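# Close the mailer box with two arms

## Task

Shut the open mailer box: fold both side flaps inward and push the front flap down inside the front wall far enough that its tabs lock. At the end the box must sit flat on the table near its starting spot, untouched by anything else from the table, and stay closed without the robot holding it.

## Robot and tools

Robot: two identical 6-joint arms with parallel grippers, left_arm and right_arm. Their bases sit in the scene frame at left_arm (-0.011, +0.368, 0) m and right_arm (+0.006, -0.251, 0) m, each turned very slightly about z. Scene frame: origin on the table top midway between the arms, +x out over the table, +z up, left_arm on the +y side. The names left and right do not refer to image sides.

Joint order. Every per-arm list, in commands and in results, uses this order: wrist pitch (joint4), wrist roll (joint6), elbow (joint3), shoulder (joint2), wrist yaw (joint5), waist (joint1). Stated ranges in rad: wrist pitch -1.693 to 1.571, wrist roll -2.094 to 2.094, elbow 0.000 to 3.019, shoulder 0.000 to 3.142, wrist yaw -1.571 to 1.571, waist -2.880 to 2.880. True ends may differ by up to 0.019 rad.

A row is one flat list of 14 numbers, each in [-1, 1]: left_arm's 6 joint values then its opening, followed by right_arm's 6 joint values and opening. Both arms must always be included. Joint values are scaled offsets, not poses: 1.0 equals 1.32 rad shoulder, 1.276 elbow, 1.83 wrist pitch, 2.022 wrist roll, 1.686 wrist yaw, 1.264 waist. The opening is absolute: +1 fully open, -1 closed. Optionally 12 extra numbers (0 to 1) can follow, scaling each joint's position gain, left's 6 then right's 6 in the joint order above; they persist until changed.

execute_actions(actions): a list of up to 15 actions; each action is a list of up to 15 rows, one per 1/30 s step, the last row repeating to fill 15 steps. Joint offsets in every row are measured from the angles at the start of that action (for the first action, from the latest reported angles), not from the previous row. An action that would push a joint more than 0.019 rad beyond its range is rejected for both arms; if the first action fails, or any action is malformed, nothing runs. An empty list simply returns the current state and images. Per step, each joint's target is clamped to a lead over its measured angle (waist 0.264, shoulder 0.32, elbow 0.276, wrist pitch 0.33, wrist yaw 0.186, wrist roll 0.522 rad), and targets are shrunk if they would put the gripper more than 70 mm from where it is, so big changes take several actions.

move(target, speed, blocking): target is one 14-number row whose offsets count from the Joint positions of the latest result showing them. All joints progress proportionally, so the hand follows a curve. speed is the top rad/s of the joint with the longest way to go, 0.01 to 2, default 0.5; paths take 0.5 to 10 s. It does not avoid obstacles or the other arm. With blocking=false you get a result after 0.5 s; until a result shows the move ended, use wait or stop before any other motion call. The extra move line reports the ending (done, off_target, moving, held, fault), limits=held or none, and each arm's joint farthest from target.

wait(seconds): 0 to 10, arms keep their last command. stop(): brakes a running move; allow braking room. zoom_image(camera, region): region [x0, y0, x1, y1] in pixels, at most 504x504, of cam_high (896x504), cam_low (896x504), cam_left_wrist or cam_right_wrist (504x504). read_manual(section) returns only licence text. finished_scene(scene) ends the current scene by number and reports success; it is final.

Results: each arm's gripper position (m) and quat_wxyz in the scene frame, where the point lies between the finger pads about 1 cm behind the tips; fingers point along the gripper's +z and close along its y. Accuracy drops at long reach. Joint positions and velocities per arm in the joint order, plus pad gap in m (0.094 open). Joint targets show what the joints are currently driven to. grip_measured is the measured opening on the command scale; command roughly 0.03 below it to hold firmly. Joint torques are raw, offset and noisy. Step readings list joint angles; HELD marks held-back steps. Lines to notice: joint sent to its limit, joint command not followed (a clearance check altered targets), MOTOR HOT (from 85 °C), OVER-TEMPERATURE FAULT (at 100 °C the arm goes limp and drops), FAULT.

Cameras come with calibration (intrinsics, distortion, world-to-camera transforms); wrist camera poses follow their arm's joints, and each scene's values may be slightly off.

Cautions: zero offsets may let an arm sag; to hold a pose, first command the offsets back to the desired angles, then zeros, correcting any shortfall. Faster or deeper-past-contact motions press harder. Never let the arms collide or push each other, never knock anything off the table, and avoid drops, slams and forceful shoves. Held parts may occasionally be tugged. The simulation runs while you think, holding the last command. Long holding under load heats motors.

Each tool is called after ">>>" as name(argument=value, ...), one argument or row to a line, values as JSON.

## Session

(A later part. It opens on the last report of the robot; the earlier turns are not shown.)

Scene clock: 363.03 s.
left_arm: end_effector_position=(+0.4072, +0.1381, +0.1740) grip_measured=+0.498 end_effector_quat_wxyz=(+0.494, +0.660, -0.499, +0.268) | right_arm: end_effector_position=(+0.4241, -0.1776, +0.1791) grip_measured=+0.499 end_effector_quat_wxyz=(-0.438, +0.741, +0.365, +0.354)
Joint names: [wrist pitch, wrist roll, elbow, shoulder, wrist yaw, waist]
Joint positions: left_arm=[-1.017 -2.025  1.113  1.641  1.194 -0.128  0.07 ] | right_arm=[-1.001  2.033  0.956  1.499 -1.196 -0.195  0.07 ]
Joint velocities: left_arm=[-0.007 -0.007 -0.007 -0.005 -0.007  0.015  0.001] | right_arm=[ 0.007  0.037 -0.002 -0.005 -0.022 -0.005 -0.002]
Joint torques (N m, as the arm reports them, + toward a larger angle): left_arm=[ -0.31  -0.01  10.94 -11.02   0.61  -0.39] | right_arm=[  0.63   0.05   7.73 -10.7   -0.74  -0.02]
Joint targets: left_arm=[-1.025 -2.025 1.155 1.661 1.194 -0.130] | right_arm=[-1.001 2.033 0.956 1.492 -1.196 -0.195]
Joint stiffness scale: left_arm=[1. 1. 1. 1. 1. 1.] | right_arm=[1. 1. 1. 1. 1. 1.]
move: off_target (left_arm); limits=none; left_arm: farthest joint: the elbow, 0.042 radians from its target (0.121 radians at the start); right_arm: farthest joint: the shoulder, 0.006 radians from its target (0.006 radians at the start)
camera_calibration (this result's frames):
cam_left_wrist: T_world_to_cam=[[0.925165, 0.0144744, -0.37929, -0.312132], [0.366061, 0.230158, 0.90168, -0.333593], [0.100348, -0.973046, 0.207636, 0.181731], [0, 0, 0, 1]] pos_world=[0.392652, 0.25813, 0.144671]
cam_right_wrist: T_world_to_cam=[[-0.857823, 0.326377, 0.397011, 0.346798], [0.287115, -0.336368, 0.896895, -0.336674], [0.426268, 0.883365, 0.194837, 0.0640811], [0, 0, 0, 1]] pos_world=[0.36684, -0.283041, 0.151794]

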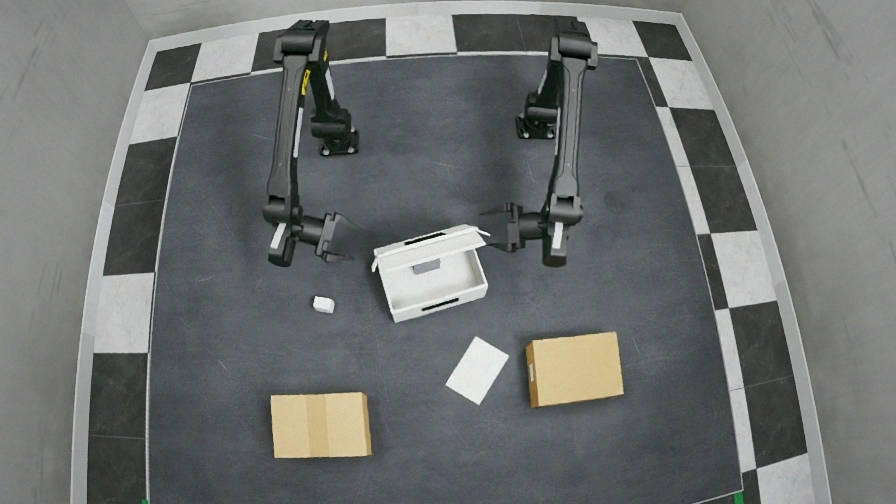

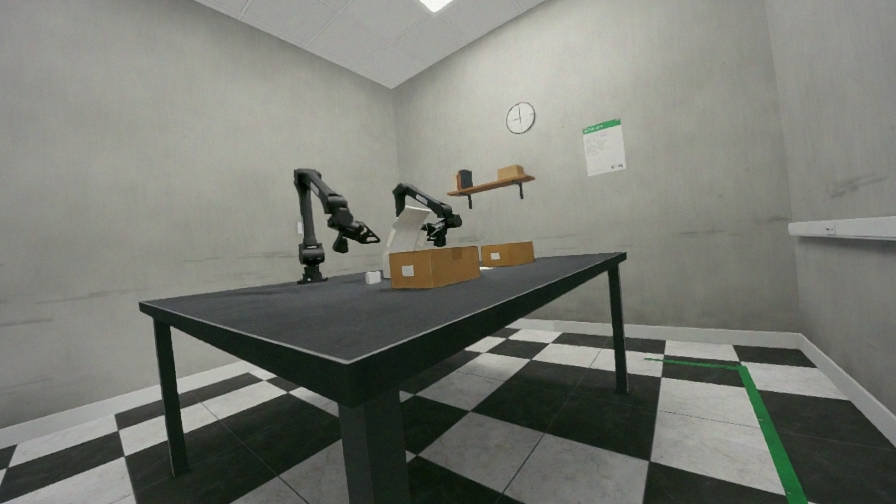

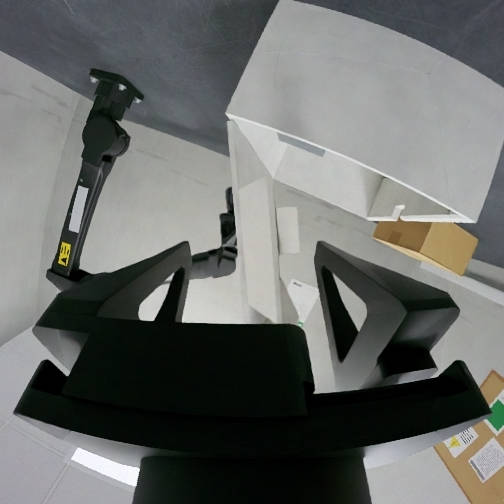

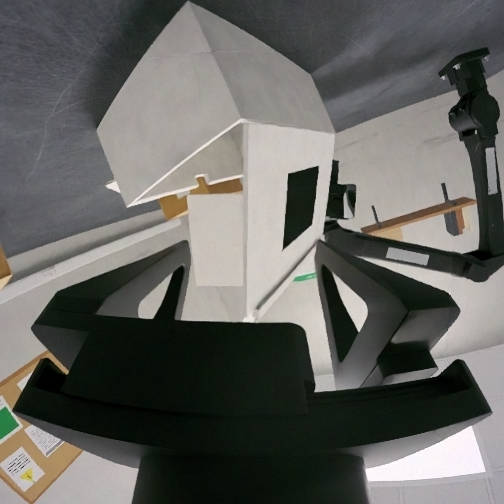

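>>> move(
  target=[-0.004,0,0.066,0.04,0,-0.046,0.5,0,0,0,-0.005,0,0,0.5],
  speed=0.1,
)

>>> move(
  target=[0,0,0.03,0.012,0,0,-1,0,0,0,-0.005,0,0,0.5],
)

>>> zoom_image(
  camera="cam_high",
  region=[300, 180, 560, 330],
)

Scene clock: 375.90 s.
left_arm: end_effector_position=(+0.4093, +0.1132, +0.1741) grip_measured=+0.498 end_effector_quat_wxyz=(+0.499, +0.645, -0.518, +0.259) | right_arm: end_effector_position=(+0.4241, -0.1776, +0.1791) grip_measured=+0.499 end_effector_quat_wxyz=(-0.438, +0.741, +0.365, +0.354)
Joint names: [wrist pitch, wrist roll, elbow, shoulder, wrist yaw, waist]
Joint positions: left_arm=[-1.017 -2.025  1.155  1.673  1.194 -0.181  0.07 ] | right_arm=[-1.001  2.033  0.956  1.499 -1.196 -0.195  0.07 ]
Joint velocities: left_arm=[ 0.002  0.007  0.007  0.005 -0.051  0.005 -0.001] | right_arm=[ 0.022 -0.007 -0.007  0.005  0.007 -0.005  0.001]
Joint torques (N m, as the arm reports them, + toward a larger angle): left_arm=[ -0.29  -0.01  11.08 -11.26   0.62  -0.4 ] | right_arm=[  0.64   0.04   7.65 -10.46  -0.71  -0.62]
Joint targets: left_arm=[-1.025 -2.025 1.197 1.694 1.194 -0.186] | right_arm=[-1.001 2.033 0.956 1.492 -1.196 -0.195]
Joint stiffness scale: left_arm=[1. 1. 1. 1. 1. 1.] | right_arm=[1. 1. 1. 1. 1. 1.]
move: off_target (left_arm); limits=none; left_arm: farthest joint: the elbow, 0.042 radians from its target (0.084 radians at the start); right_arm: farthest joint: the shoulder, 0.006 radians from its target (0.006 radians at the start)
camera_calibration (this result's frames):
cam_left_wrist: T_world_to_cam=[[0.928278, -0.0350128, -0.370236, -0.31095], [0.368908, 0.212471, 0.904855, -0.32846], [0.0469828, -0.97654, 0.210148, 0.179075], [0, 0, 0, 1]] pos_world=[0.401406, 0.233774, 0.144452]
cam_right_wrist: T_world_to_cam=[[-0.857823, 0.326377, 0.397011, 0.346798], [0.287115, -0.336368, 0.896895, -0.336674], [0.426268, 0.883365, 0.194837, 0.0640811], [0, 0, 0, 1]] pos_world=[0.36684, -0.283041, 0.151794]

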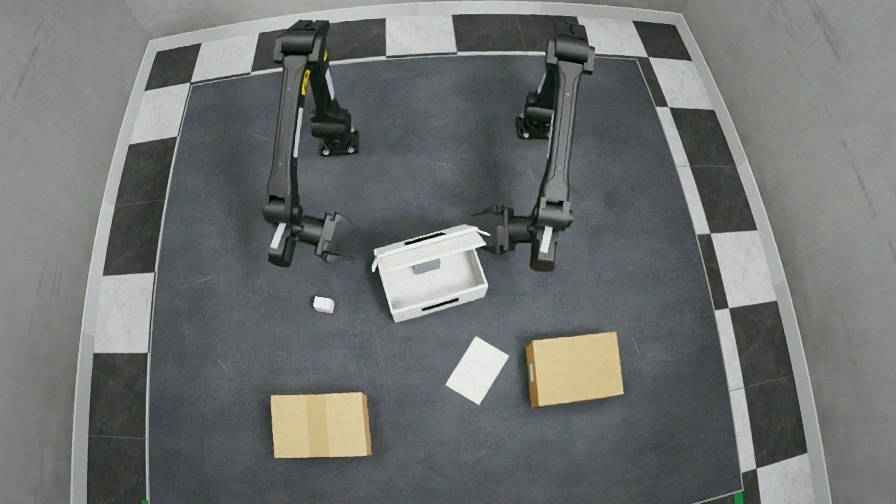

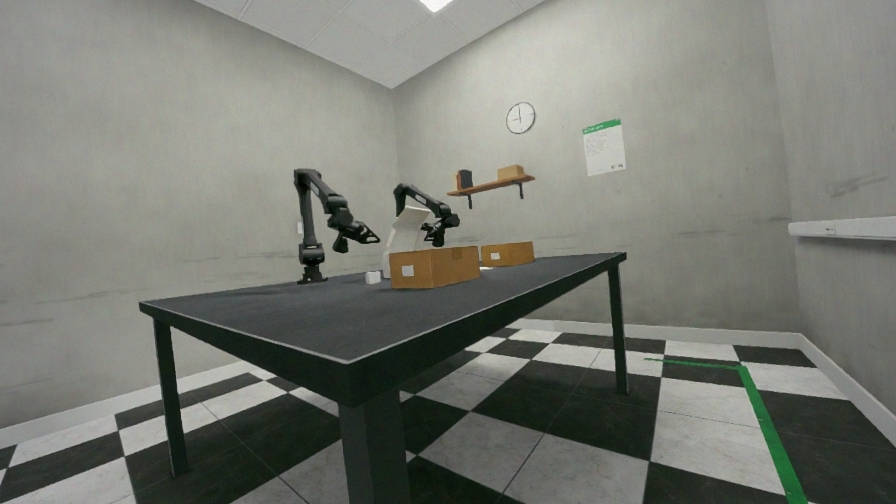

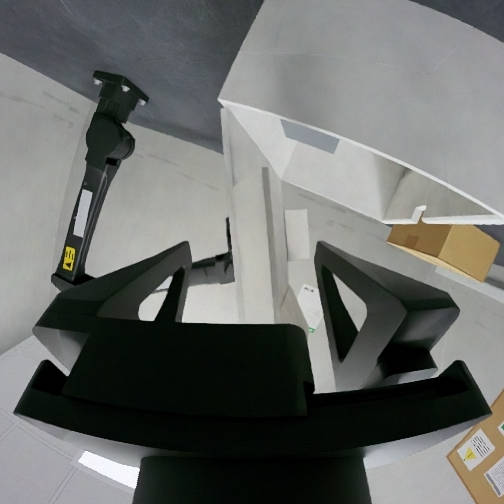

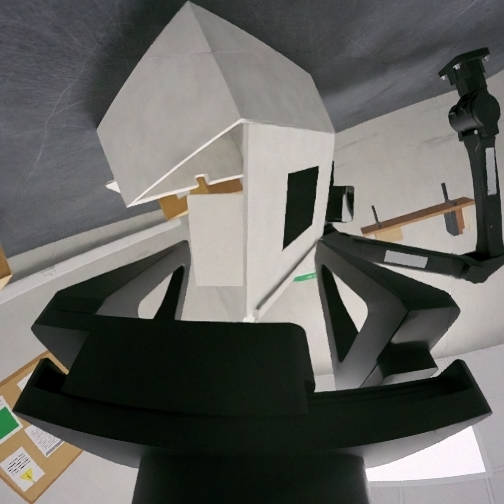

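Scene clock: 376.60 s.
left_arm: end_effector_position=(+0.4080, +0.1124, +0.1751) grip_measured=-0.958 end_effector_quat_wxyz=(+0.504, +0.644, -0.515, +0.257) | right_arm: end_effector_position=(+0.4241, -0.1776, +0.1791) grip_measured=+0.499 end_effector_quat_wxyz=(-0.438, +0.741, +0.365, +0.354)
Joint names: [wrist pitch, wrist roll, elbow, shoulder, wrist yaw, waist]
Joint positions: left_arm=[-1.021 -2.028  1.154  1.673  1.202 -0.182  0.002] | right_arm=[-1.001  2.033  0.956  1.499 -1.196 -0.195  0.07 ]
Joint velocities: left_arm=[-0.007 -0.066 -0.007 -0.005 -0.007  0.005 -0.   ] | right_arm=[ 0.002  0.037 -0.012 -0.015  0.007  0.005  0.   ]
Joint torques (N m, as the arm reports them, + toward a larger angle): left_arm=[  0.24   0.03  10.79 -11.55   0.25   0.09] | right_arm=[  0.51   0.03   7.6  -10.1   -0.72  -0.81]
Joint targets: left_arm=[-1.017 -2.025 1.193 1.689 1.194 -0.181] | right_arm=[-1.001 2.033 0.956 1.492 -1.196 -0.195]
Joint stiffness scale: left_arm=[1. 1. 1. 1. 1. 1.] | right_arm=[1. 1. 1. 1. 1. 1.]
move: off_target (left_arm); limits=none; left_arm: farthest joint: the elbow, 0.039 radians from its target (0.038 radians at the start); right_arm: farthest joint: the shoulder, 0.006 radians from its target (0.006 radians at the start)
camera_calibration (this result's frames):
cam_left_wrist: T_world_to_cam=[[0.924599, -0.0376408, -0.379077, -0.306077], [0.377773, 0.218671, 0.899706, -0.332134], [0.0490278, -0.975072, 0.216403, 0.176019], [0, 0, 0, 1]] pos_world=[0.39984, 0.232739, 0.144705]
cam_right_wrist: T_world_to_cam=[[-0.857823, 0.326377, 0.397011, 0.346798], [0.287115, -0.336368, 0.896895, -0.336674], [0.426268, 0.883365, 0.194837, 0.0640811], [0, 0, 0, 1]] pos_world=[0.36684, -0.283041, 0.151794]

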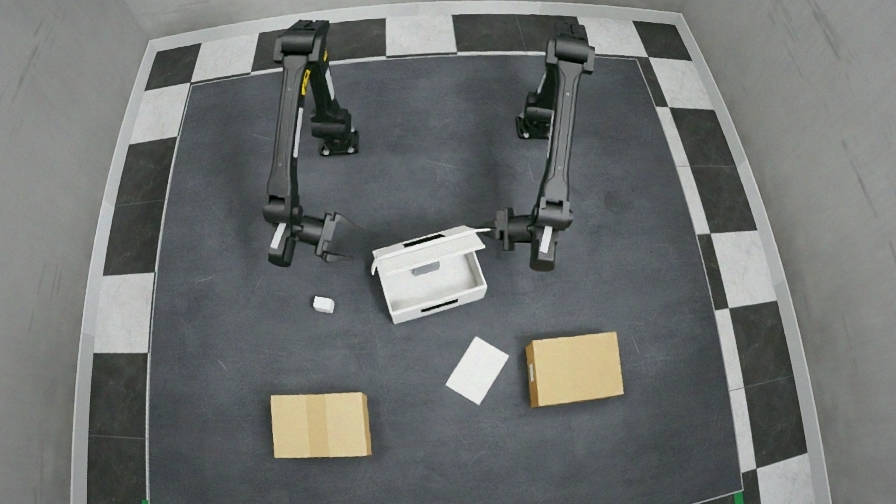

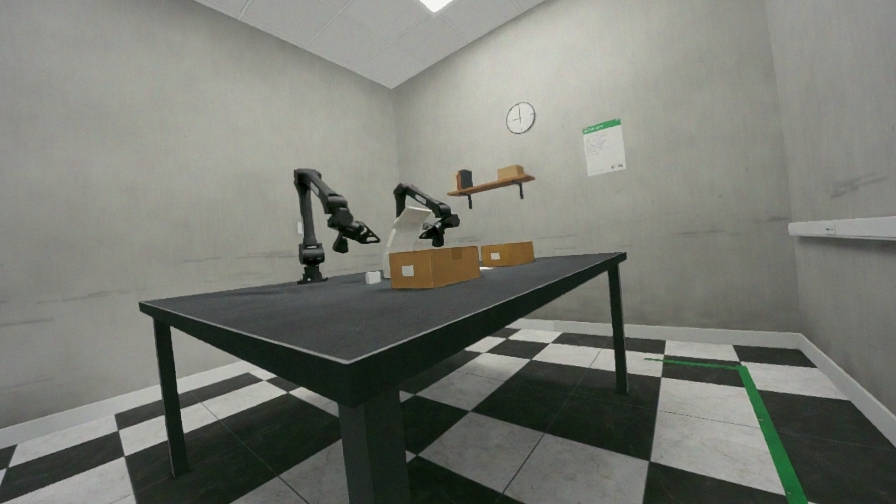

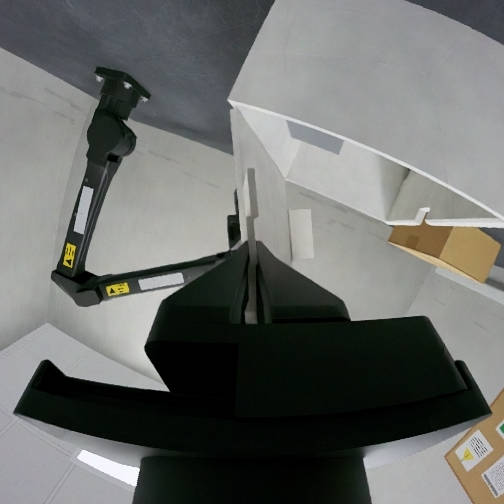

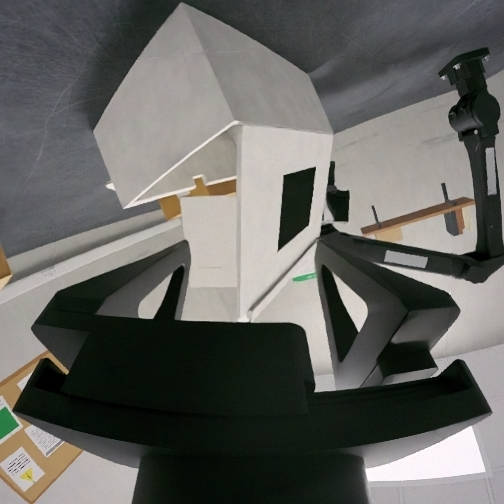

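Region (300, 180, 560, 330) of cam_high's 896x504 image, scaled by 1.938, with more detail than that image has; it fills the top 291 rows of this view, and the rest is white.

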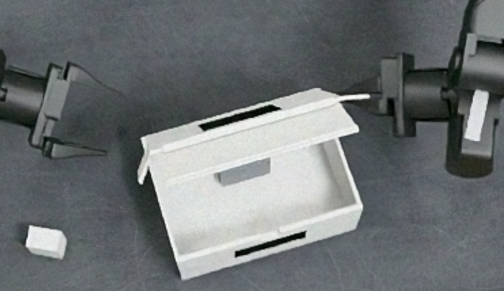

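>>> move(
  target=[0,0,0.03,0.012,0,0,-1,-0.008,0,0.125,0.105,0,-0.01,-0.04],
  speed=0.2,
)

>>> move(
  target=[0,0,0.03,0.012,0,0,-1,0,0,0.028,0.008,0,0.07,-0.04],
  speed=0.1,
)

>>> zoom_image(
  camera="cam_high",
  region=[300, 180, 560, 330],
)

Scene clock: 395.60 s.
left_arm: end_effector_position=(+0.4075, +0.1123, +0.1754) grip_measured=-0.958 end_effector_quat_wxyz=(+0.506, +0.644, -0.513, +0.257) | right_arm: end_effector_position=(+0.4697, -0.1873, +0.1688) grip_measured=-0.038 end_effector_quat_wxyz=(-0.440, +0.742, +0.363, +0.351)
Joint names: [wrist pitch, wrist roll, elbow, shoulder, wrist yaw, waist]
Joint positions: left_arm=[-1.023 -2.03   1.153  1.673  1.206 -0.182  0.002] | right_arm=[-1.004  2.033  1.08   1.628 -1.196 -0.195  0.045]
Joint velocities: left_arm=[ 0.012 -0.007 -0.002  0.005 -0.066  0.005 -0.   ] | right_arm=[ 0.012 -0.051  0.002 -0.024 -0.051 -0.015 -0.001]
Joint torques (N m, as the arm reports them, + toward a larger angle): left_arm=[  0.13   0.    10.75 -11.61   0.46  -0.1 ] | right_arm=[  0.41   0.06  10.57 -10.47  -0.72  -0.93]
Joint targets: left_arm=[-1.021 -2.028 1.192 1.689 1.202 -0.182] | right_arm=[-1.016 2.033 1.116 1.637 -1.196 -0.208]
Joint stiffness scale: left_arm=[1. 1. 1. 1. 1. 1.] | right_arm=[1. 1. 1. 1. 1. 1.]
move: off_target (left_arm, right_arm); limits=none; left_arm: farthest joint: the elbow, 0.039 radians from its target (0.038 radians at the start); right_arm: farthest joint: the elbow, 0.036 radians from its target (0.159 radians at the start)
camera_calibration (this result's frames):
cam_left_wrist: T_world_to_cam=[[0.92294, -0.0383363, -0.38303, -0.30401], [0.381646, 0.221099, 0.897475, -0.333621], [0.0502816, -0.974498, 0.218692, 0.174914], [0, 0, 0, 1]] pos_world=[0.399113, 0.232562, 0.144719]
cam_right_wrist: T_world_to_cam=[[-0.854232, 0.325609, 0.405299, 0.389951], [0.295131, -0.338083, 0.893643, -0.347327], [0.428003, 0.882994, 0.192704, 0.0547479], [0, 0, 0, 1]] pos_world=[0.412183, -0.292739, 0.14179]

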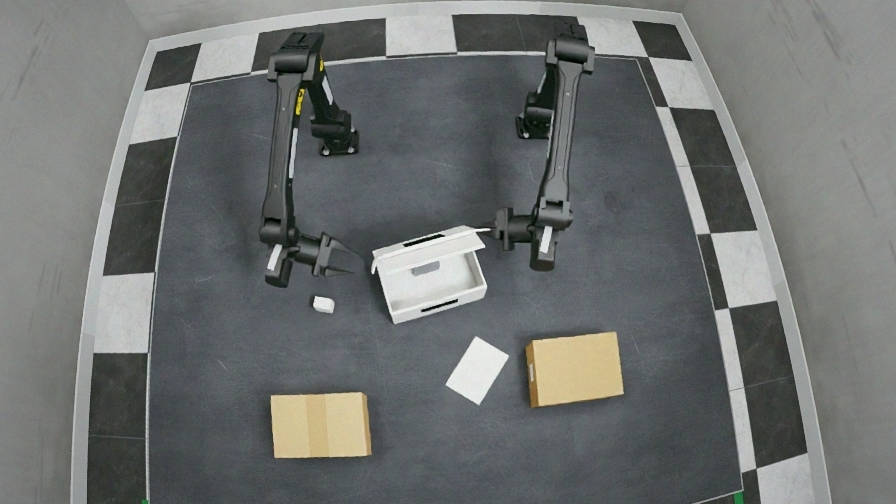

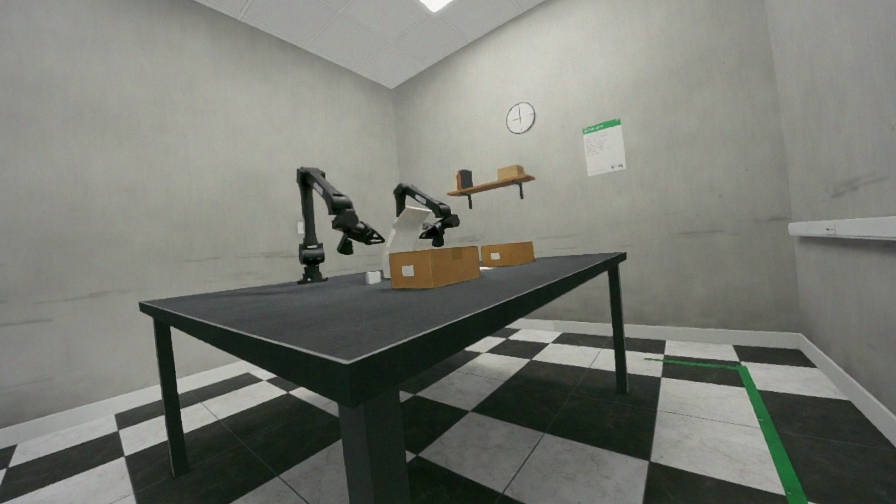

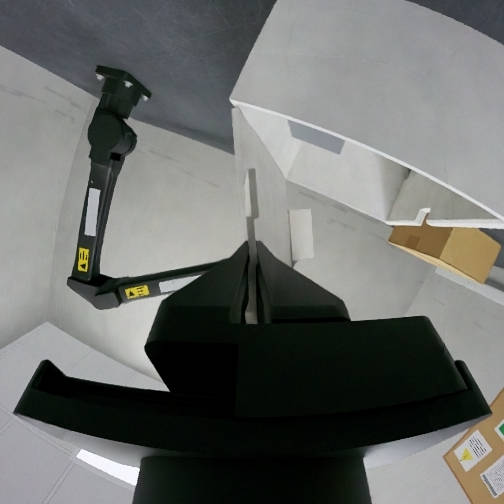

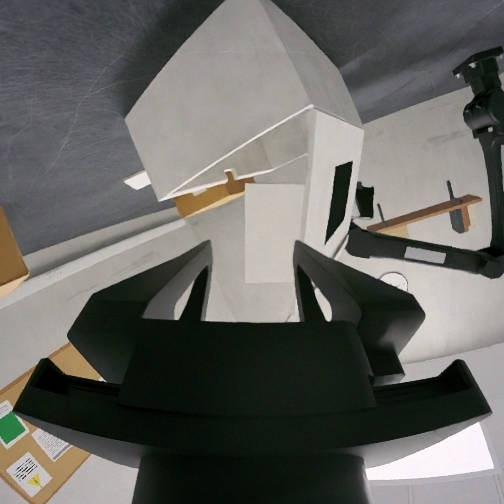

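Scene clock: 396.83 s.
left_arm: end_effector_position=(+0.4072, +0.1122, +0.1756) grip_measured=-0.958 end_effector_quat_wxyz=(+0.507, +0.644, -0.513, +0.256) | right_arm: end_effector_position=(+0.4634, -0.1522, +0.1688) grip_measured=-0.038 end_effector_quat_wxyz=(-0.453, +0.728, +0.391, +0.334)
Joint names: [wrist pitch, wrist roll, elbow, shoulder, wrist yaw, waist]
Joint positions: left_arm=[-1.023 -2.03   1.153  1.673  1.208 -0.182  0.002] | right_arm=[-1.004  2.033  1.08   1.628 -1.196 -0.119  0.045]
Joint velocities: left_arm=[ 0.007 -0.022  0.002 -0.005  0.007 -0.005  0.001] | right_arm=[-0.012  0.051 -0.002 -0.015 -0.051 -0.005  0.001]
Joint torques (N m, as the arm reports them, + toward a larger angle): left_arm=[  0.11  -0.01  10.74 -11.52   0.54  -0.11] | right_arm=[  0.65   0.02  10.53 -10.67  -0.73   0.25]
Joint targets: left_arm=[-1.023 -2.030 1.191 1.689 1.206 -0.182] | right_arm=[-1.004 2.033 1.115 1.639 -1.196 -0.107]
Joint stiffness scale: left_arm=[1. 1. 1. 1. 1. 1.] | right_arm=[1. 1. 1. 1. 1. 1.]
move: off_target (left_arm, right_arm); limits=none; left_arm: farthest joint: the elbow, 0.039 radians from its target (0.038 radians at the start); right_arm: farthest joint: the elbow, 0.036 radians from its target (0.036 radians at the start)
camera_calibration (this result's frames):
cam_left_wrist: T_world_to_cam=[[0.922224, -0.0388544, -0.384698, -0.303067], [0.383307, 0.222519, 0.896416, -0.334317], [0.0507728, -0.974154, 0.220105, 0.17434], [0, 0, 0, 1]] pos_world=[0.398791, 0.23245, 0.144724]
cam_right_wrist: T_world_to_cam=[[-0.876565, 0.259551, 0.405299, 0.37349], [0.320041, -0.314604, 0.893643, -0.341584], [0.359455, 0.913048, 0.192704, 0.0627335], [0, 0, 0, 1]] pos_world=[0.414159, -0.261682, 0.14179]

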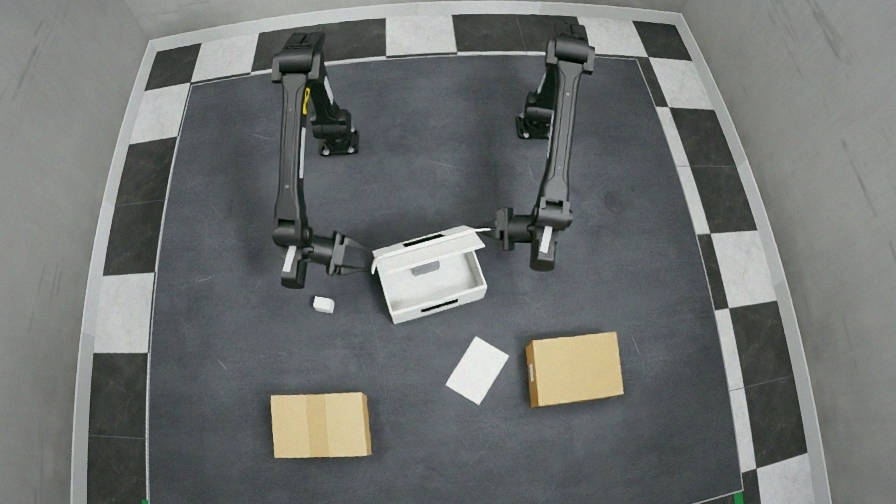

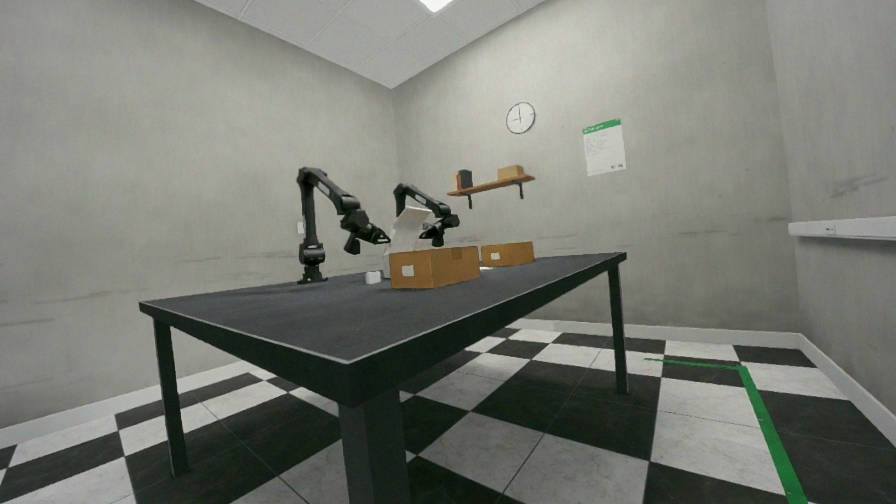

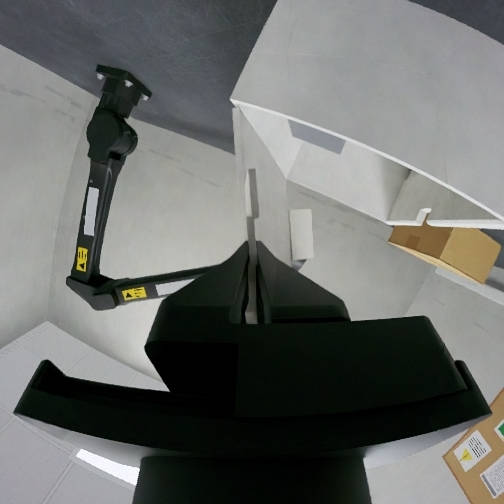

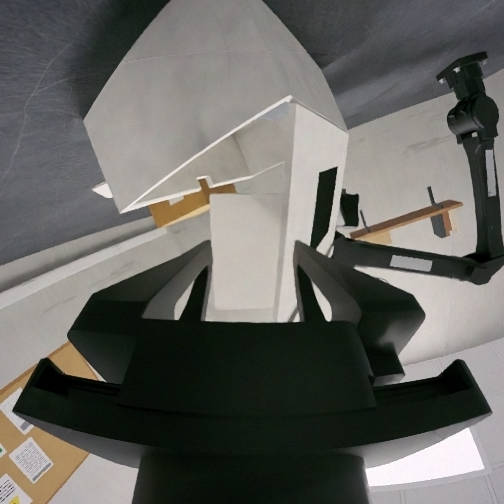

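Region (300, 180, 560, 330) of cam_high's 896x504 image, scaled by 1.938, with more detail than that image has; it fills the top 291 rows of this view, and the rest is white.

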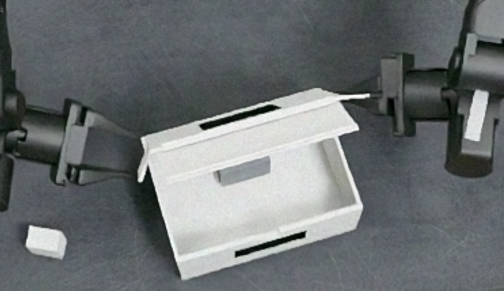

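>>> move(
  target=[0,0,0.03,0.012,0,0,-1,0,0,-0.043,-0.045,0,0,-0.04],
  speed=0.1,
)

>>> move(
  target=[0,0,0.03,0.012,0,0,-1,0,0,0,-0.005,0,0.075,-0.04],
  speed=0.07,
)

>>> zoom_image(
  camera="cam_high",
  region=[300, 180, 560, 330],
)

Scene clock: 407.00 s.
left_arm: end_effector_position=(+0.4071, +0.1122, +0.1757) grip_measured=-0.958 end_effector_quat_wxyz=(+0.507, +0.644, -0.512, +0.256) | right_arm: end_effector_position=(+0.4430, -0.1494, +0.1713) grip_measured=-0.038 end_effector_quat_wxyz=(-0.455, +0.729, +0.390, +0.332)
Joint names: [wrist pitch, wrist roll, elbow, shoulder, wrist yaw, waist]
Joint positions: left_arm=[-1.024 -2.03   1.153  1.673  1.208 -0.182  0.002] | right_arm=[-1.004  2.033  1.024  1.577 -1.196 -0.119  0.045]
Joint velocities: left_arm=[-0.007 -0.066  0.007  0.015 -0.051 -0.015  0.001] | right_arm=[ 0.007 -0.081 -0.002  0.005 -0.007  0.005 -0.001]
Joint torques (N m, as the arm reports them, + toward a larger angle): left_arm=[  0.08  -0.01  10.69 -11.53   0.59  -0.06] | right_arm=[  0.7    0.05   7.66 -11.69  -0.73  -0.4 ]
Joint targets: left_arm=[-1.024 -2.030 1.191 1.689 1.208 -0.182] | right_arm=[-1.004 2.033 1.025 1.569 -1.196 -0.119]
Joint stiffness scale: left_arm=[1. 1. 1. 1. 1. 1.] | right_arm=[1. 1. 1. 1. 1. 1.]
move: off_target (left_arm); limits=none; left_arm: farthest joint: the elbow, 0.039 radians from its target (0.039 radians at the start); right_arm: farthest joint: the shoulder, 0.009 radians from its target (0.059 radians at the start)
camera_calibration (this result's frames):
cam_left_wrist: T_world_to_cam=[[0.921874, -0.039098, -0.385512, -0.302604], [0.384125, 0.223033, 0.895937, -0.334682], [0.0509528, -0.974026, 0.220627, 0.174117], [0, 0, 0, 1]] pos_world=[0.398651, 0.232409, 0.144782]
cam_right_wrist: T_world_to_cam=[[-0.874717, 0.259302, 0.40943, 0.352248], [0.324091, -0.315152, 0.891989, -0.338049], [0.360327, 0.912931, 0.191631, 0.0668456], [0, 0, 0, 1]] pos_world=[0.39359, -0.258901, 0.144506]

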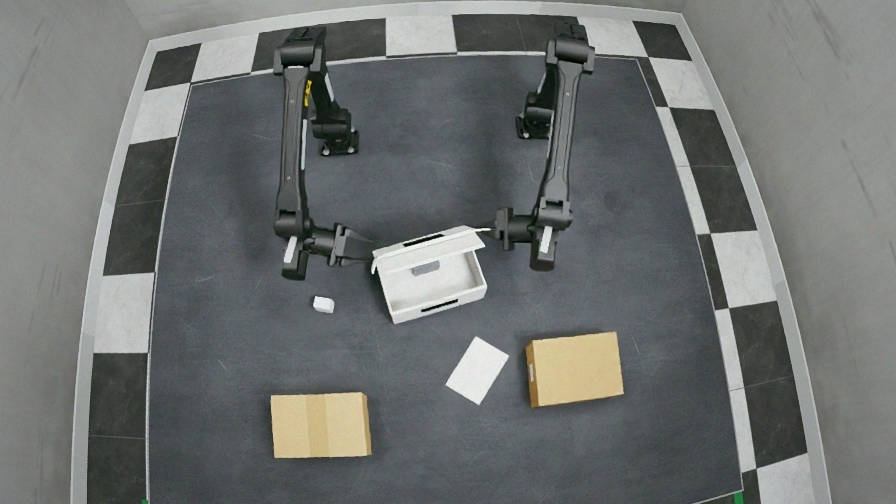

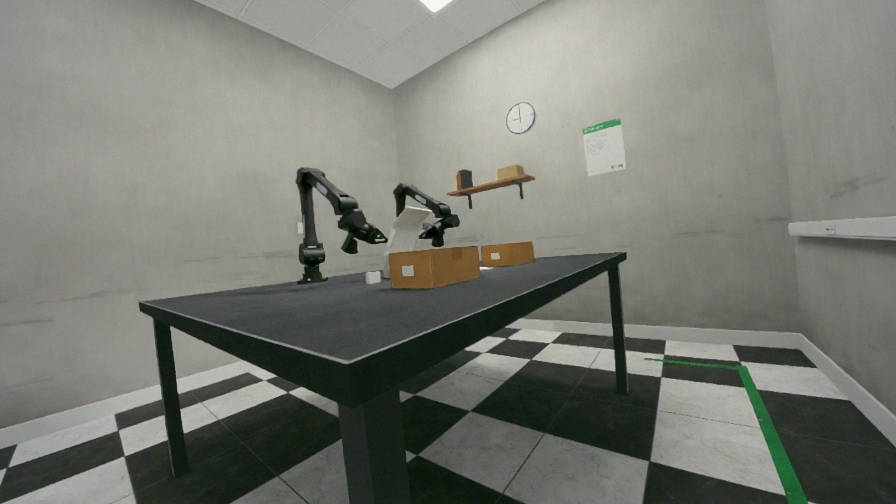

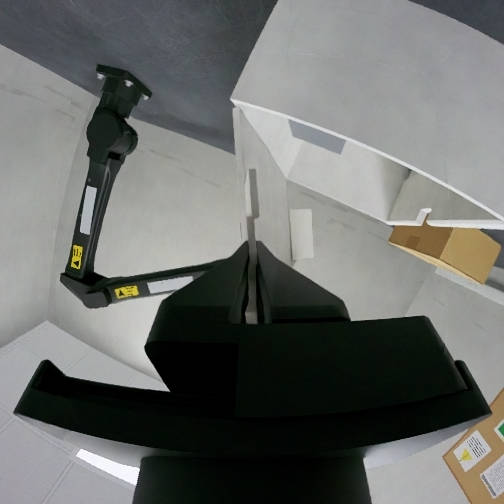

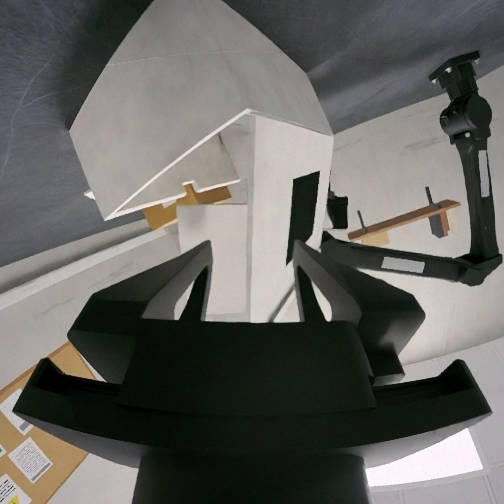

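Scene clock: 408.67 s.
left_arm: end_effector_position=(+0.4089, +0.1161, +0.1758) grip_measured=-0.958 end_effector_quat_wxyz=(+0.507, +0.647, -0.508, +0.257) | right_arm: end_effector_position=(+0.4380, -0.1303, +0.1711) grip_measured=-0.038 end_effector_quat_wxyz=(-0.461, +0.720, +0.407, +0.322)
Joint names: [wrist pitch, wrist roll, elbow, shoulder, wrist yaw, waist]
Joint positions: left_arm=[-1.028 -2.031  1.153  1.673  1.209 -0.173  0.002] | right_arm=[-1.004  2.033  1.024  1.577 -1.194 -0.075  0.045]
Joint velocities: left_arm=[-0.007 -0.081 -0.002 -0.005  0.037 -0.015  0.001] | right_arm=[ 0.007  0.066  0.002  0.015 -0.007 -0.005  0.002]
Joint torques (N m, as the arm reports them, + toward a larger angle): left_arm=[  0.25   0.    10.74 -11.59   0.58  -0.57] | right_arm=[  0.46   0.03   7.73 -11.21  -0.82   2.9 ]
Joint targets: left_arm=[-1.024 -2.030 1.191 1.689 1.208 -0.182] | right_arm=[-1.004 2.033 1.024 1.570 -1.196 -0.024]
Joint stiffness scale: left_arm=[1. 1. 1. 1. 1. 1.] | right_arm=[1. 1. 1. 1. 1. 1.]
move: off_target (left_arm, right_arm); limits=none; left_arm: farthest joint: the elbow, 0.039 radians from its target (0.039 radians at the start); right_arm: farthest joint: the waist, 0.051 radians from its target (0.095 radians at the start)
camera_calibration (this result's frames):
cam_left_wrist: T_world_to_cam=[[0.920011, -0.0300267, -0.390741, -0.303403], [0.387017, 0.226397, 0.893847, -0.337534], [0.0616233, -0.973572, 0.219909, 0.173522], [0, 0, 0, 1]] pos_world=[0.399073, 0.236243, 0.144992]
cam_right_wrist: T_world_to_cam=[[-0.885395, 0.221328, 0.408765, 0.342894], [0.337551, -0.298452, 0.892741, -0.334087], [0.319585, 0.928407, 0.189539, 0.0714809], [0, 0, 0, 1]] pos_world=[0.393524, -0.241964, 0.144542]

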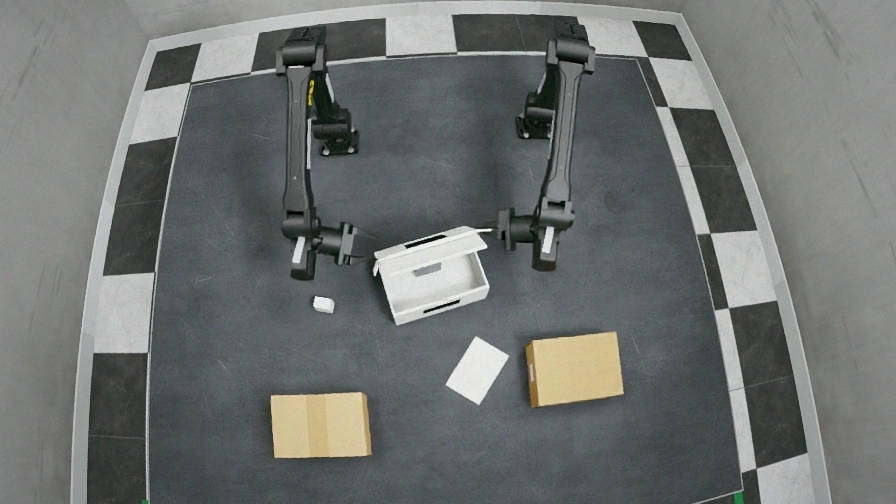

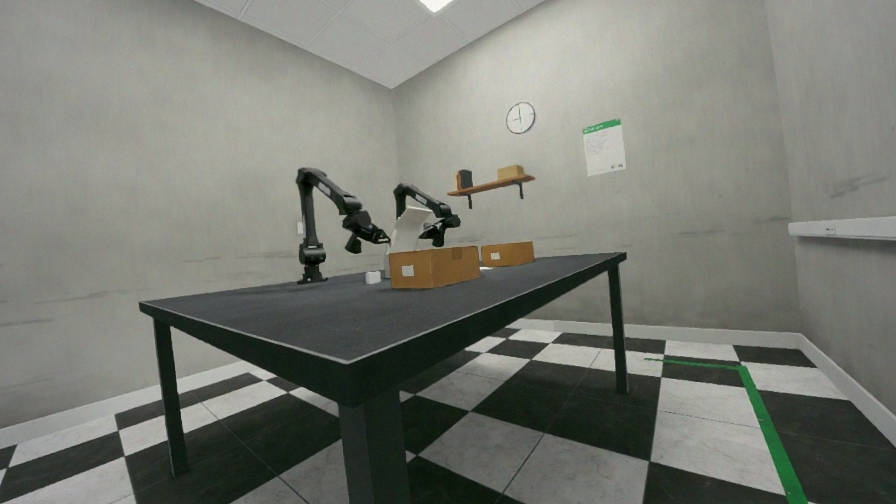

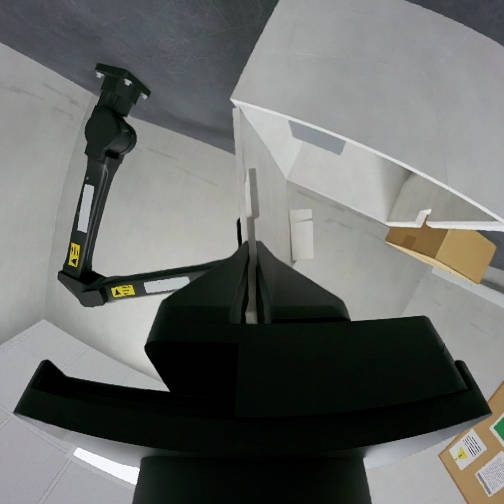

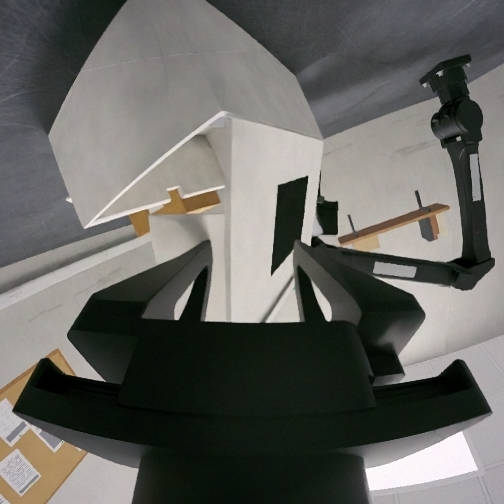

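Region (300, 180, 560, 330) of cam_high's 896x504 image, scaled by 1.938, with more detail than that image has; it fills the top 291 rows of this view, and the rest is white.

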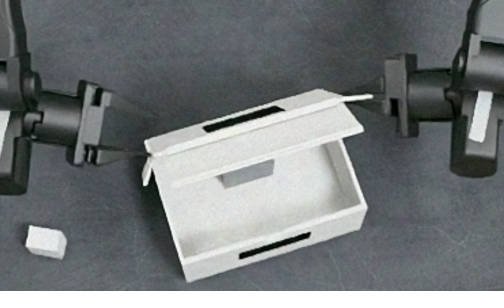

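>>> move(
  target=[0,0,0.03,0.012,0,-0.02,-1,0,0,0.065,0.045,0,0.045,-0.04],
  speed=0.06,
)

>>> zoom_image(
  camera="cam_high",
  region=[300, 180, 560, 330],
)

Scene clock: 418.27 s.
left_arm: end_effector_position=(+0.4084, +0.1164, +0.1754) grip_measured=-0.958 end_effector_quat_wxyz=(+0.508, +0.649, -0.505, +0.255) | right_arm: end_effector_position=(+0.4547, -0.1260, +0.1702) grip_measured=-0.039 end_effector_quat_wxyz=(-0.461, +0.717, +0.413, +0.321)
Joint names: [wrist pitch, wrist roll, elbow, shoulder, wrist yaw, waist]
Joint positions: left_arm=[-1.029 -2.037  1.151  1.673  1.21  -0.172  0.002] | right_arm=[-1.004  2.033  1.074  1.619 -1.193 -0.061  0.045]
Joint velocities: left_arm=[-0.002  0.022  0.002 -0.005  0.022 -0.005 -0.001] | right_arm=[-0.002 -0.022 -0.002 -0.015  0.007 -0.005 -0.   ]
Joint torques (N m, as the arm reports them, + toward a larger angle): left_arm=[  0.05   0.03  10.81 -11.54   0.59  -2.24] | right_arm=[ 0.74  0.06 10.33 -9.59 -0.78  3.19]
Joint targets: left_arm=[-1.028 -2.032 1.191 1.689 1.209 -0.198] | right_arm=[-1.004 2.033 1.107 1.636 -1.194 -0.018]
Joint stiffness scale: left_arm=[1. 1. 1. 1. 1. 1.] | right_arm=[1. 1. 1. 1. 1. 1.]
move: off_target (left_arm, right_arm); limits=none; left_arm: farthest joint: the elbow, 0.040 radians from its target (0.039 radians at the start); right_arm: farthest joint: the waist, 0.043 radians from its target (0.057 radians at the start)
camera_calibration (this result's frames):
cam_left_wrist: T_world_to_cam=[[0.917349, -0.0277147, -0.397118, -0.301196], [0.392686, 0.226724, 0.891288, -0.338968], [0.0653345, -0.973565, 0.218868, 0.172522], [0, 0, 0, 1]] pos_world=[0.398138, 0.236466, 0.144748]
cam_right_wrist: T_world_to_cam=[[-0.891328, 0.210044, 0.401766, 0.359533], [0.334751, -0.29272, 0.895688, -0.336134], [0.305739, 0.932843, 0.190597, 0.0690129], [0, 0, 0, 1]] pos_world=[0.411883, -0.238289, 0.143469]

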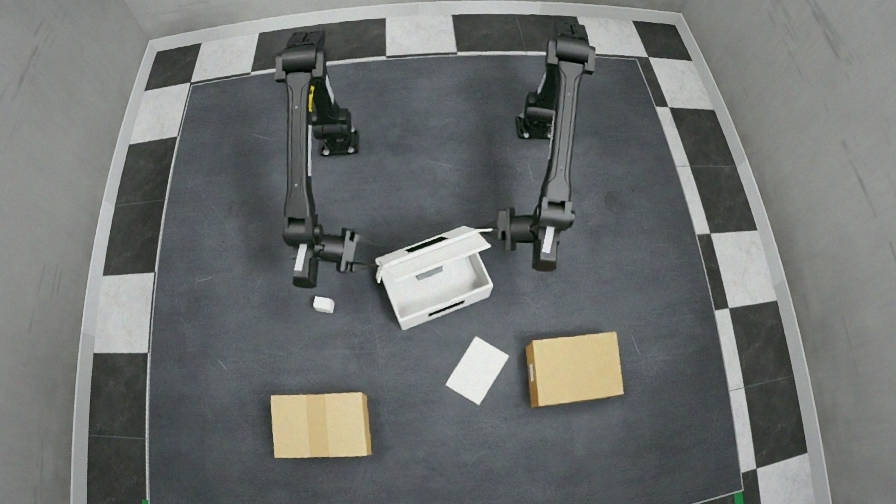

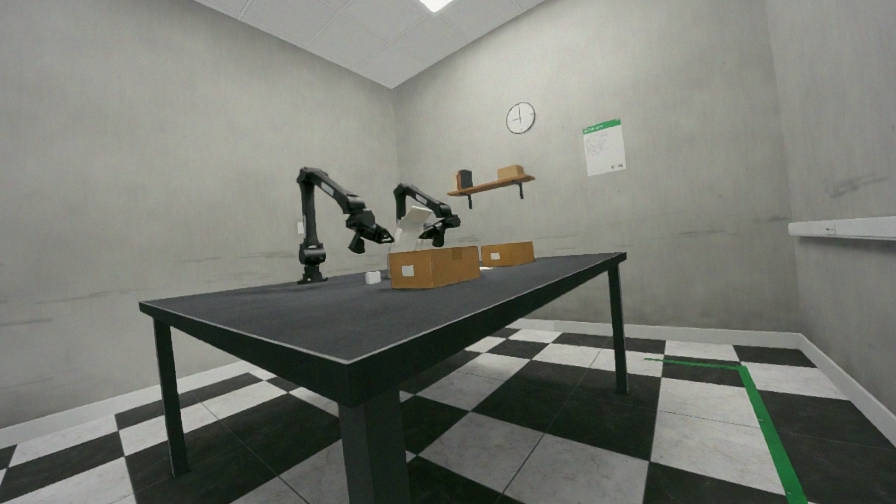

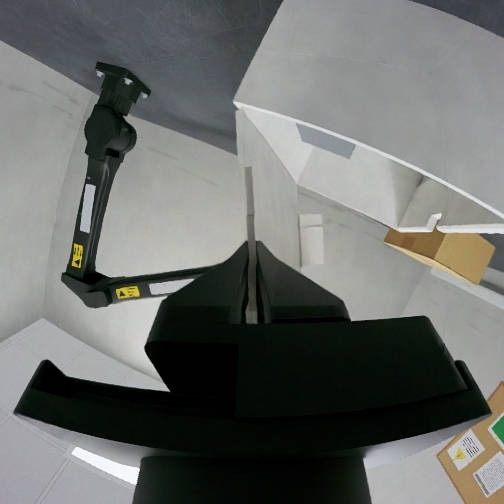

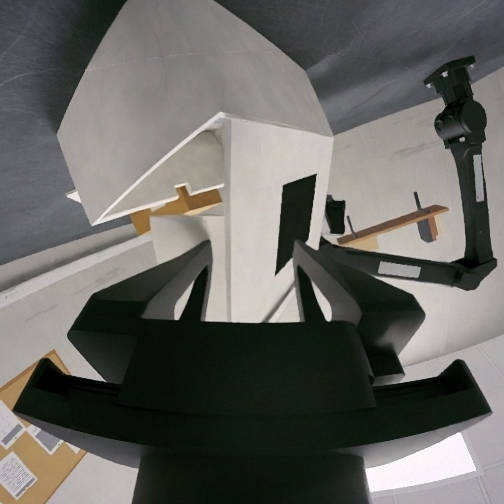

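Region (300, 180, 560, 330) of cam_high's 896x504 image, scaled by 1.938, with more detail than that image has; it fills the top 291 rows of this view, and the rest is white.

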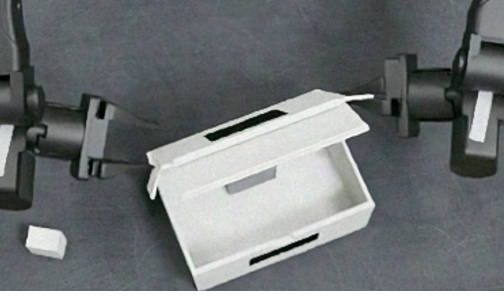

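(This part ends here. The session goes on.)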